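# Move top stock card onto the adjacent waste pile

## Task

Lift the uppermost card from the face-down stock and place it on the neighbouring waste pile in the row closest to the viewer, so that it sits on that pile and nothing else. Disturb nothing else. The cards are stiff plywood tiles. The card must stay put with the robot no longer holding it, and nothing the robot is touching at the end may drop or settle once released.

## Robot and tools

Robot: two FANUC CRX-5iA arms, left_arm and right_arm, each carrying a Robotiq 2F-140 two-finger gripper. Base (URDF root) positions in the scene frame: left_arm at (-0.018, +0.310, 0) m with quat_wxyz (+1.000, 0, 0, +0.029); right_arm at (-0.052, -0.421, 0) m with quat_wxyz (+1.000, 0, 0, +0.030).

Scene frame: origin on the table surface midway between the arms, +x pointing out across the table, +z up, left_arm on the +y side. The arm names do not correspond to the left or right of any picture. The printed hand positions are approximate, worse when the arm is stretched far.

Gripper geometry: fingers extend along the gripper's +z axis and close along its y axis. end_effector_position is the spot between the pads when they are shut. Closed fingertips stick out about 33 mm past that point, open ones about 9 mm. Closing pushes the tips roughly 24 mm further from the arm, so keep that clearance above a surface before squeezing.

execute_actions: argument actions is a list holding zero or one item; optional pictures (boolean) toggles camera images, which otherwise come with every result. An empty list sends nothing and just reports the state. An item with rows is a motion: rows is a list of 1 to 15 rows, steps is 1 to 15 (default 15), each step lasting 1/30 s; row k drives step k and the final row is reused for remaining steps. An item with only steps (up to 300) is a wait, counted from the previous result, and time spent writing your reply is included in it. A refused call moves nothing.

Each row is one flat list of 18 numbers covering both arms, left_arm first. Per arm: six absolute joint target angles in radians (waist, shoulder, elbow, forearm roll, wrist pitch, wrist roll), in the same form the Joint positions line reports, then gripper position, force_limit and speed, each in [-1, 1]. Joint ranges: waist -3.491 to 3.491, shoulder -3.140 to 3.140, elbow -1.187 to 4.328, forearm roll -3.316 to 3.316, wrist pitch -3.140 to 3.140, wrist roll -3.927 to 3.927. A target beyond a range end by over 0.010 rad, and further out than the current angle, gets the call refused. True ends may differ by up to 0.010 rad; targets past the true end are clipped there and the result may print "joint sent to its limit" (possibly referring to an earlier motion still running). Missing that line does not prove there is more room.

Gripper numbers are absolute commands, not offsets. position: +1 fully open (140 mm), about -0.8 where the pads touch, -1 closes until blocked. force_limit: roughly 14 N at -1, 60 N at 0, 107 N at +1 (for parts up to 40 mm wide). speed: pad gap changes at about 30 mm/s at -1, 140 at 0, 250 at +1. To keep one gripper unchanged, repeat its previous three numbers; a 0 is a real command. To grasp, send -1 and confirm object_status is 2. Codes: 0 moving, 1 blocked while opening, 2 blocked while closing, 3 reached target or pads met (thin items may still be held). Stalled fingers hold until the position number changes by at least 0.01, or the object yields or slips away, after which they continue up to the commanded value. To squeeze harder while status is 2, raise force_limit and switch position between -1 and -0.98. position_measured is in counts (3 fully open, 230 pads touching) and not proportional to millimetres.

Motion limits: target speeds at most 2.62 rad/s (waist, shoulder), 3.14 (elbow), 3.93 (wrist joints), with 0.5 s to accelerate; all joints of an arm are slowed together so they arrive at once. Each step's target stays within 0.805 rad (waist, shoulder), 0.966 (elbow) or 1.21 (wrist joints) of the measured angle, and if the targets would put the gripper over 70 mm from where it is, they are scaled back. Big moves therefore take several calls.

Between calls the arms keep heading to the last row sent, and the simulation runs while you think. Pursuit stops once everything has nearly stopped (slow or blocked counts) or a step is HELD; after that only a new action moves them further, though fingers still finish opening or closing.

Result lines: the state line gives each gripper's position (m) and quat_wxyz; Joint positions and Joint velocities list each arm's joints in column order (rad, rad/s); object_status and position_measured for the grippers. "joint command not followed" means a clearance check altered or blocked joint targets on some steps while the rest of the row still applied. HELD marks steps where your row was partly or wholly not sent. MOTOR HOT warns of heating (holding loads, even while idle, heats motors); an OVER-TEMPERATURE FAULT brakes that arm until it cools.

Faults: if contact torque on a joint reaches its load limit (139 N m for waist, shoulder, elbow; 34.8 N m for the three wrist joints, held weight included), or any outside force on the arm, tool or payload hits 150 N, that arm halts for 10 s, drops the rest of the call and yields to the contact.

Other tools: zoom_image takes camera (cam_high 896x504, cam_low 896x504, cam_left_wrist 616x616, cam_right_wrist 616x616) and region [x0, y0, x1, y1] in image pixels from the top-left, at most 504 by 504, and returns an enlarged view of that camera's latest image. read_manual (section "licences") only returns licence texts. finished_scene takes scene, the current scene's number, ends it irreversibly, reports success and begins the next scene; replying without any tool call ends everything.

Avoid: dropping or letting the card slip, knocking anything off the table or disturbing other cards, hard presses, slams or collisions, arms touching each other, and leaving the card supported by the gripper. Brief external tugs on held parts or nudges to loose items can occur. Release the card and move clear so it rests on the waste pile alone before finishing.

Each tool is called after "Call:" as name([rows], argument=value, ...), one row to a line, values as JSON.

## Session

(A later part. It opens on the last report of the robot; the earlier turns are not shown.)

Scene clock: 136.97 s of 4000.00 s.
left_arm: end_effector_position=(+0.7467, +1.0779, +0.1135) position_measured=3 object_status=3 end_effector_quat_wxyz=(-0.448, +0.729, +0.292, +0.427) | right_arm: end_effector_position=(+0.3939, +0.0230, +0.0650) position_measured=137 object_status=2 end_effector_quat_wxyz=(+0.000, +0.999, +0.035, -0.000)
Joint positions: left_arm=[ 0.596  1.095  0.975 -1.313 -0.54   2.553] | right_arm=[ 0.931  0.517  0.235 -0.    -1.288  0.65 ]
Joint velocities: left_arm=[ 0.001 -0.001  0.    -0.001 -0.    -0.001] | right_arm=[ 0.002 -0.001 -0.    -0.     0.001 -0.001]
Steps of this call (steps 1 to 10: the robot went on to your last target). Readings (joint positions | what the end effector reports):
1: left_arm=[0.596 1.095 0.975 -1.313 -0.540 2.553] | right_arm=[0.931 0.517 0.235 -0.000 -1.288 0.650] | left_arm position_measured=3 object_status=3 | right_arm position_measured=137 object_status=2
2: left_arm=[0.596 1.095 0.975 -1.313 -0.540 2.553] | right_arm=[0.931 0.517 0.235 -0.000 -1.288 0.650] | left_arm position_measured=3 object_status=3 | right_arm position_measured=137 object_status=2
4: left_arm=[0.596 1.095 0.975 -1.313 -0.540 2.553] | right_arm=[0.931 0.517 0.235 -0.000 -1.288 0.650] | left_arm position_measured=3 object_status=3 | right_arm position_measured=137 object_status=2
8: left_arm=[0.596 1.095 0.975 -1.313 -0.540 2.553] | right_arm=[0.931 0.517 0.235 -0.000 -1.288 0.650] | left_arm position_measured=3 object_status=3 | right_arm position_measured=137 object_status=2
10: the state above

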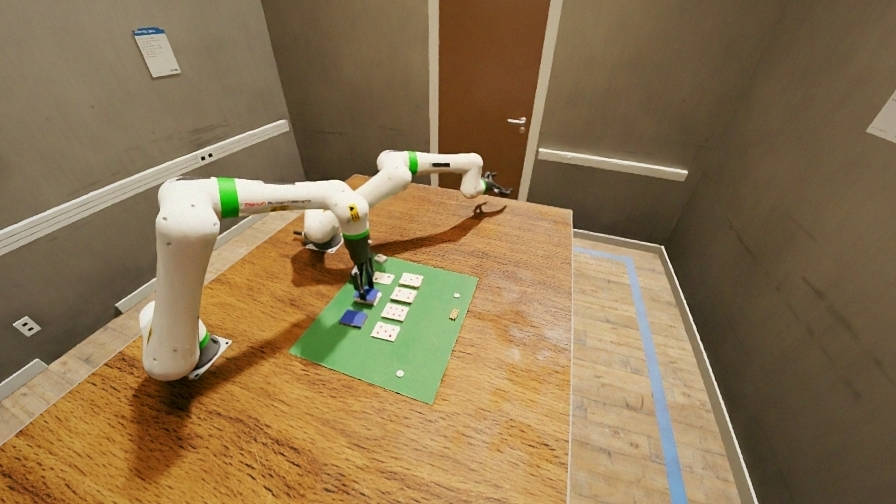

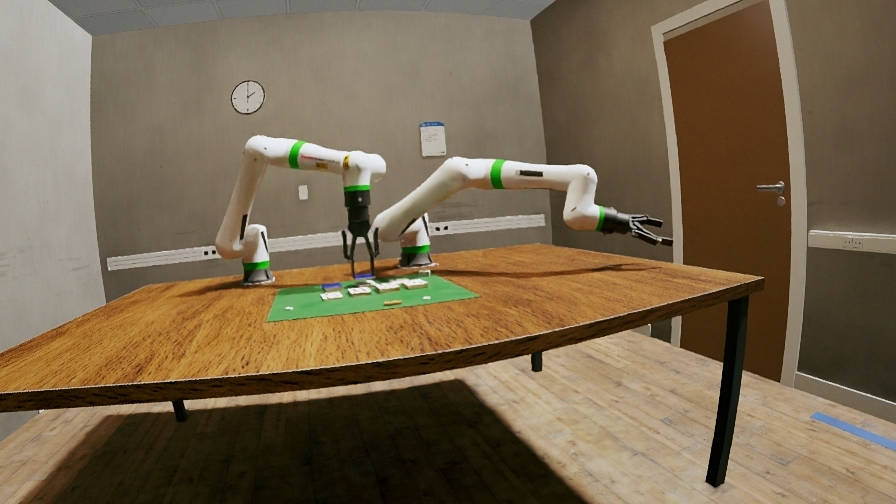

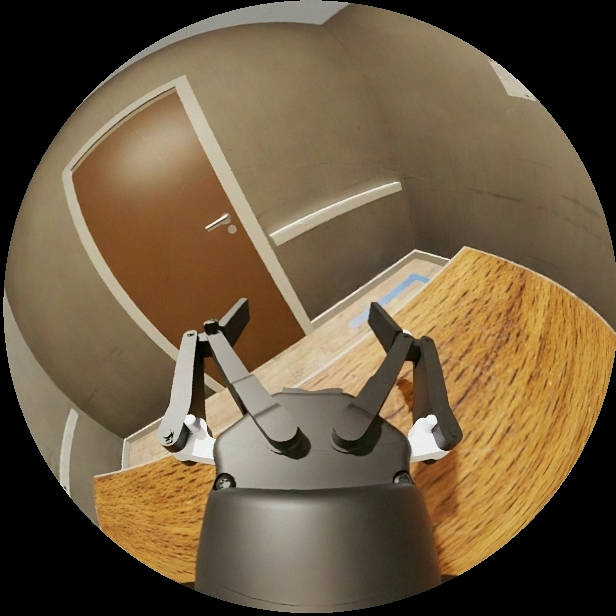

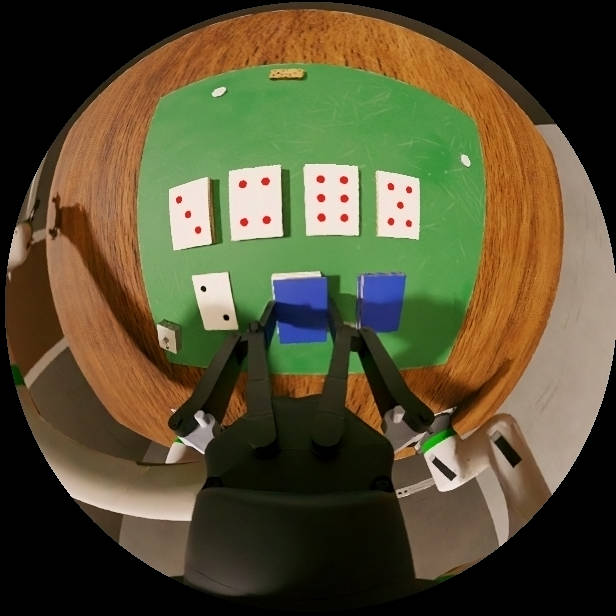

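Call:
execute_actions([
  {"rows":[[0.596,1.095,0.975,-1.313,-0.54,2.553,1,0,0,0.9313,0.5434,0.2352,0,-1.2626,0.67,-0.12,-0.4,-0.8]]},
])

Call:
zoom_image(camera="cam_low", region=[320, 255, 400, 305])

Call:
zoom_image(camera="cam_high", region=[330, 270, 410, 330])

Scene clock: 147.80 s of 4000.00 s.
left_arm: end_effector_position=(+0.7467, +1.0779, +0.1135) position_measured=3 object_status=3 end_effector_quat_wxyz=(-0.448, +0.729, +0.292, +0.427) | right_arm: end_effector_position=(+0.3973, +0.0280, +0.0490) position_measured=137 object_status=2 end_effector_quat_wxyz=(-0.000, +0.999, +0.045, -0.000)
Joint positions: left_arm=[ 0.596  1.095  0.975 -1.313 -0.54   2.553] | right_arm=[ 0.931  0.543  0.235 -0.    -1.263  0.67 ]
Joint velocities: left_arm=[ 0.     0.001  0.    -0.     0.     0.   ] | right_arm=[ 0.001  0.    -0.     0.001  0.002 -0.   ]
Steps of this call (steps 1 to 15: the robot went on to your last target; steps 16 to 90: nothing new was sent; then 7.33 s passed at rest; steps 91 to 105: all 15 steps of this action). Readings (joint positions | what the end effector reports):
91: left_arm=[0.596 1.095 0.975 -1.313 -0.540 2.553] | right_arm=[0.931 0.517 0.235 0.000 -1.288 0.650] | left_arm position_measured=3 object_status=3 | right_arm position_measured=137 object_status=2
92: left_arm=[0.596 1.095 0.975 -1.313 -0.540 2.553] | right_arm=[0.931 0.520 0.235 0.000 -1.285 0.651] | left_arm position_measured=3 object_status=3 | right_arm position_measured=137 object_status=2
94: left_arm=[0.596 1.095 0.975 -1.313 -0.540 2.553] | right_arm=[0.931 0.538 0.235 -0.000 -1.268 0.665] | left_arm position_measured=3 object_status=3 | right_arm position_measured=137 object_status=2
98: left_arm=[0.596 1.095 0.975 -1.313 -0.540 2.553] | right_arm=[0.931 0.543 0.235 -0.000 -1.263 0.670] | left_arm position_measured=3 object_status=3 | right_arm position_measured=137 object_status=2
105: the state above

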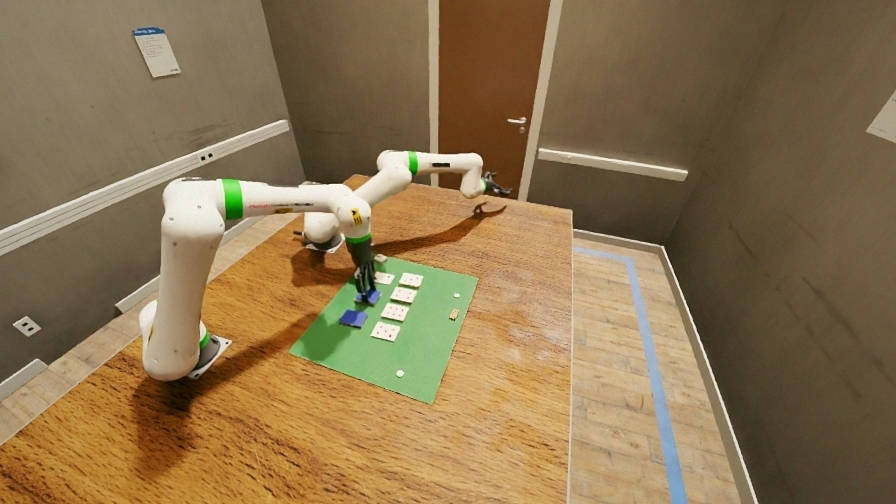

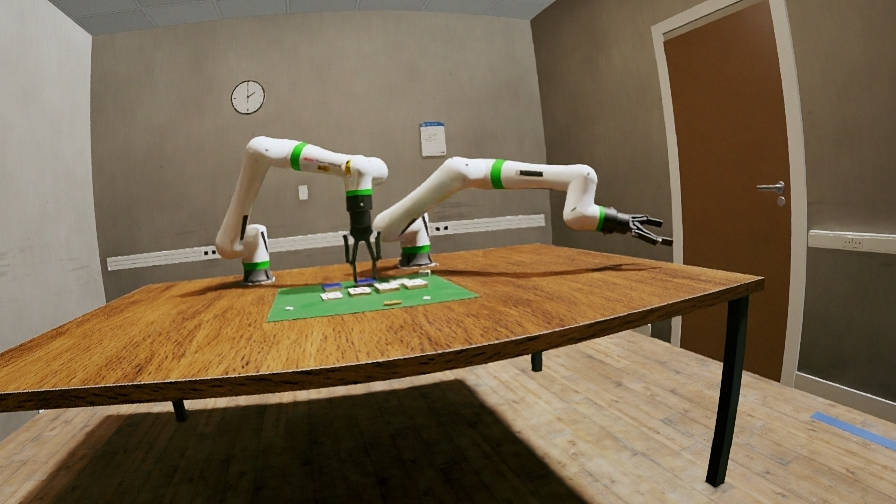

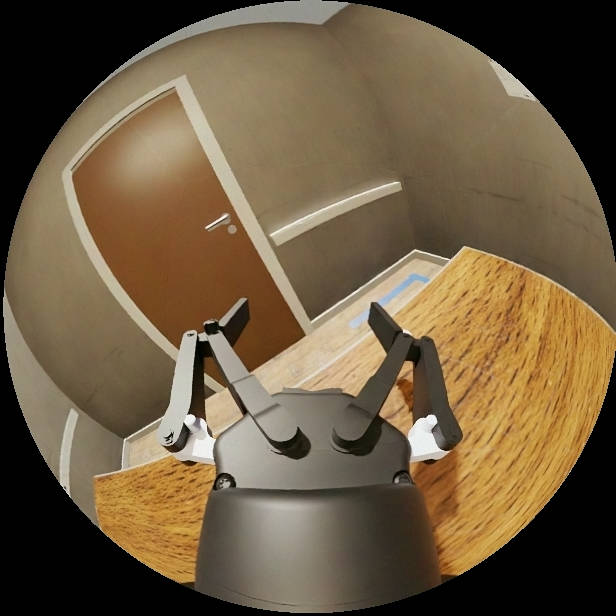

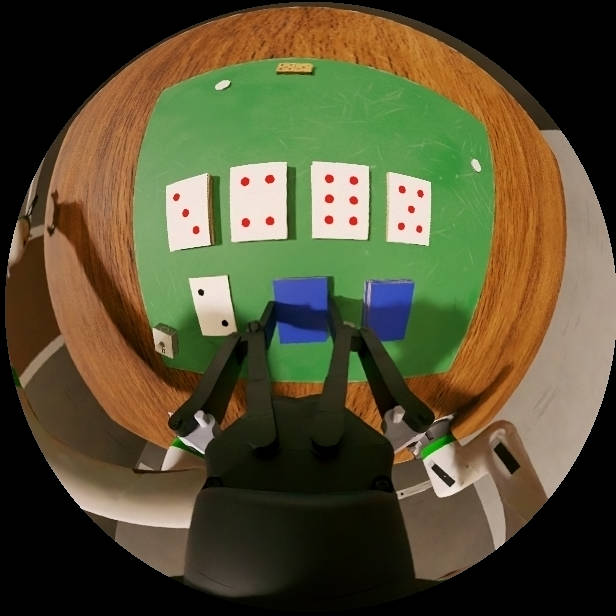

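Region (320, 255, 400, 305) of cam_low's 896x504 image, scaled by 6.300, with more detail than that image has; it fills the top 315 rows of this view, and the rest is white.

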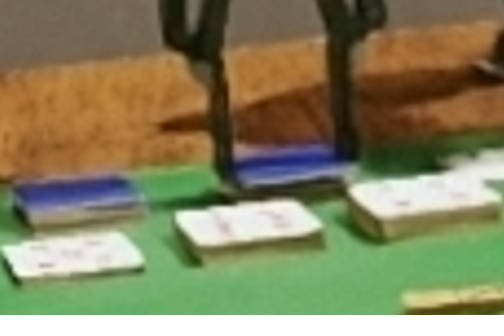

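Region (330, 270, 410, 330) of cam_high's 896x504 image, scaled by 6.300, with more detail than that image has; it fills the top 378 rows of this view, and the rest is white.

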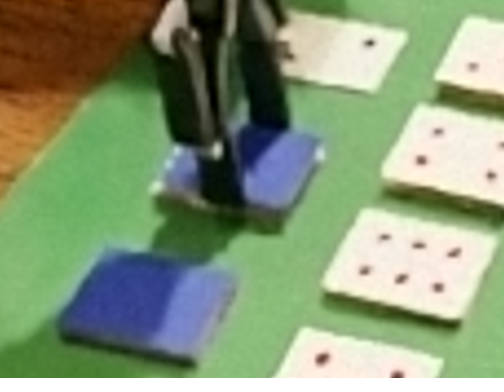

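Lower 3 mm, release, rise.

Call:
execute_actions([
  {"rows":[[0.596,1.095,0.975,-1.313,-0.54,2.553,1,0,0,0.9313,0.5457,0.2314,0,-1.2565,0.67,-0.12,-0.4,-0.8]],"steps":9},
], pictures=false)

Call:
execute_actions([
  {"rows":[[0.596,1.095,0.975,-1.313,-0.54,2.553,1,0,0,0.9313,0.5457,0.2314,0,-1.2565,0.67,0.2,-0.4,-0.4]],"steps":12},
], pictures=false)

Call:
execute_actions([
  {"rows":[[0.596,1.095,0.975,-1.313,-0.54,2.553,1,0,0,0.9313,0.515,0.29,0,-1.346,0.67,0.2,-0.4,-0.4]]},
])

Scene clock: 156.57 s of 4000.00 s.
left_arm: end_effector_position=(+0.7467, +1.0779, +0.1135) position_measured=3 object_status=3 end_effector_quat_wxyz=(-0.448, +0.729, +0.292, +0.427) | right_arm: end_effector_position=(+0.3973, +0.0280, +0.0460) position_measured=137 object_status=2 end_effector_quat_wxyz=(+0.000, +0.999, +0.045, +0.000)
Joint positions: left_arm=[ 0.596  1.095  0.975 -1.313 -0.54   2.553] | right_arm=[ 0.931  0.546  0.231  0.    -1.257  0.67 ]
Joint velocities: left_arm=[-0.001 -0.    -0.     0.001  0.001  0.001] | right_arm=[-0.     0.    -0.    -0.    -0.     0.001]
Steps of this call (steps 1 to 15: the robot went on to your last target; steps 16 to 90: nothing new was sent; then 5.47 s passed at rest; steps 91 to 99: all 9 steps of this action). Readings (joint positions | what the end effector reports):
91: left_arm=[0.596 1.095 0.975 -1.313 -0.540 2.553] | right_arm=[0.931 0.543 0.235 0.000 -1.262 0.670] | left_arm position_measured=3 object_status=3 | right_arm position_measured=137 object_status=2
92: left_arm=[0.596 1.095 0.975 -1.313 -0.540 2.553] | right_arm=[0.931 0.544 0.234 0.000 -1.260 0.670] | left_arm position_measured=3 object_status=3 | right_arm position_measured=137 object_status=2
94: left_arm=[0.596 1.095 0.975 -1.313 -0.540 2.553] | right_arm=[0.931 0.546 0.232 0.000 -1.257 0.670] | left_arm position_measured=3 object_status=3 | right_arm position_measured=137 object_status=2
98: left_arm=[0.596 1.095 0.975 -1.313 -0.540 2.553] | right_arm=[0.931 0.546 0.231 0.000 -1.257 0.670] | left_arm position_measured=3 object_status=3 | right_arm position_measured=137 object_status=2
99: the state above

Scene clock: 156.97 s of 4000.00 s.
left_arm: end_effector_position=(+0.7467, +1.0779, +0.1135) position_measured=3 object_status=3 end_effector_quat_wxyz=(-0.448, +0.729, +0.292, +0.427) | right_arm: end_effector_position=(+0.3973, +0.0280, +0.0460) position_measured=104 object_status=0 end_effector_quat_wxyz=(+0.000, +0.999, +0.045, -0.000)
Joint positions: left_arm=[ 0.596  1.095  0.975 -1.313 -0.54   2.553] | right_arm=[ 0.931  0.546  0.231  0.    -1.256  0.67 ]
Joint velocities: left_arm=[-0.001  0.001 -0.    -0.     0.001 -0.   ] | right_arm=[ 0.     0.     0.    -0.     0.    -0.001]
Steps of this call (steps 1 to 12: all 12 steps of this action). Readings (joint positions | what the end effector reports):
1: left_arm=[0.596 1.095 0.975 -1.313 -0.540 2.553] | right_arm=[0.931 0.546 0.231 0.000 -1.257 0.670] | left_arm position_measured=3 object_status=3 | right_arm position_measured=137 object_status=0
2: left_arm=[0.596 1.095 0.975 -1.313 -0.540 2.553] | right_arm=[0.931 0.546 0.231 0.000 -1.256 0.670] | left_arm position_measured=3 object_status=3 | right_arm position_measured=137 object_status=0
4: left_arm=[0.596 1.095 0.975 -1.313 -0.540 2.553] | right_arm=[0.931 0.546 0.231 0.000 -1.256 0.670] | left_arm position_measured=3 object_status=3 | right_arm position_measured=124 object_status=0
8: left_arm=[0.596 1.095 0.975 -1.313 -0.540 2.553] | right_arm=[0.931 0.546 0.231 0.000 -1.256 0.670] | left_arm position_measured=3 object_status=3 | right_arm position_measured=105 object_status=0
12: the state above

Scene clock: 157.47 s of 4000.00 s.
left_arm: end_effector_position=(+0.7467, +1.0779, +0.1135) position_measured=3 object_status=3 end_effector_quat_wxyz=(-0.448, +0.729, +0.292, +0.427) | right_arm: end_effector_position=(+0.3969, +0.0274, +0.0893) position_measured=104 object_status=3 end_effector_quat_wxyz=(+0.000, +0.999, +0.045, -0.000)
Joint positions: left_arm=[ 0.596  1.095  0.975 -1.313 -0.54   2.553] | right_arm=[ 0.931  0.515  0.29   0.    -1.346  0.67 ]
Joint velocities: left_arm=[ 0.    -0.001  0.001  0.    -0.    -0.   ] | right_arm=[-0.    -0.     0.     0.    -0.001 -0.   ]
Steps of this call (steps 1 to 15: all 15 steps of this action). Readings (joint positions | what the end effector reports):
1: left_arm=[0.596 1.095 0.975 -1.313 -0.540 2.553] | right_arm=[0.931 0.546 0.231 0.000 -1.257 0.670] | left_arm position_measured=3 object_status=3 | right_arm position_measured=104 object_status=0
2: left_arm=[0.596 1.095 0.975 -1.313 -0.540 2.553] | right_arm=[0.931 0.544 0.234 -0.000 -1.262 0.670] | left_arm position_measured=3 object_status=3 | right_arm position_measured=104 object_status=3
4: left_arm=[0.596 1.095 0.975 -1.313 -0.540 2.553] | right_arm=[0.931 0.532 0.258 -0.000 -1.297 0.670] | left_arm position_measured=3 object_status=3 | right_arm position_measured=104 object_status=3
8: left_arm=[0.596 1.095 0.975 -1.313 -0.540 2.553] | right_arm=[0.931 0.515 0.290 0.000 -1.346 0.670] | left_arm position_measured=3 object_status=3 | right_arm position_measured=104 object_status=3
15: the state above

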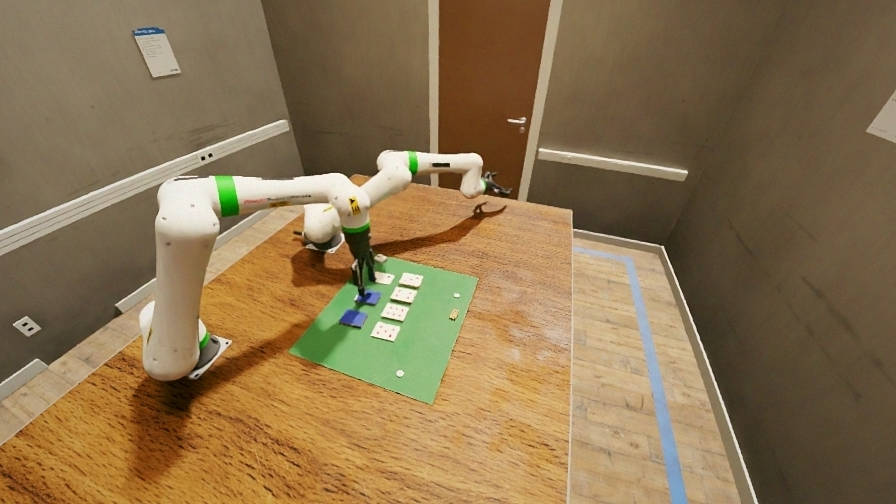

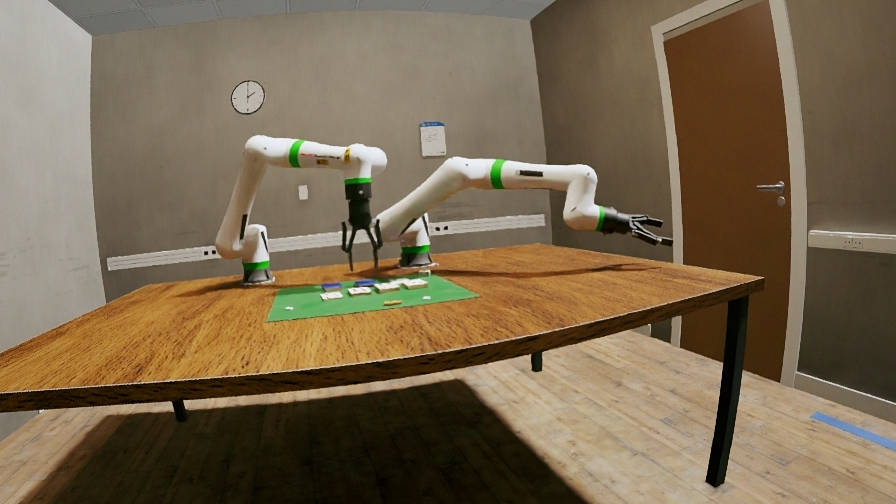

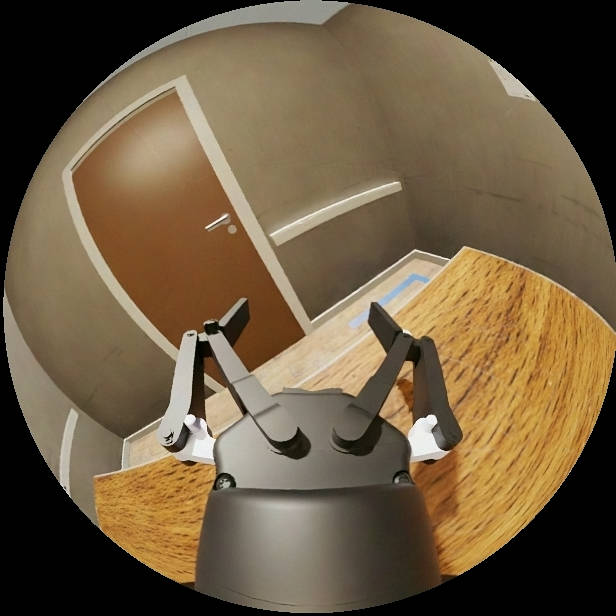

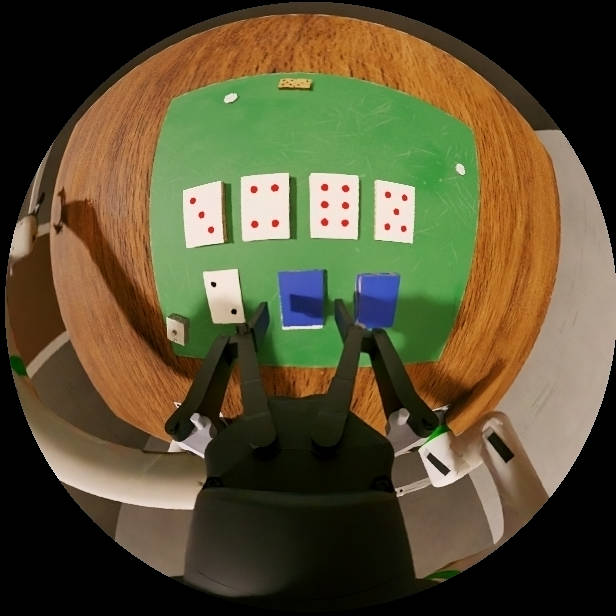

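Call:
finished_scene(scene=2)

The scene is finished: the task was done.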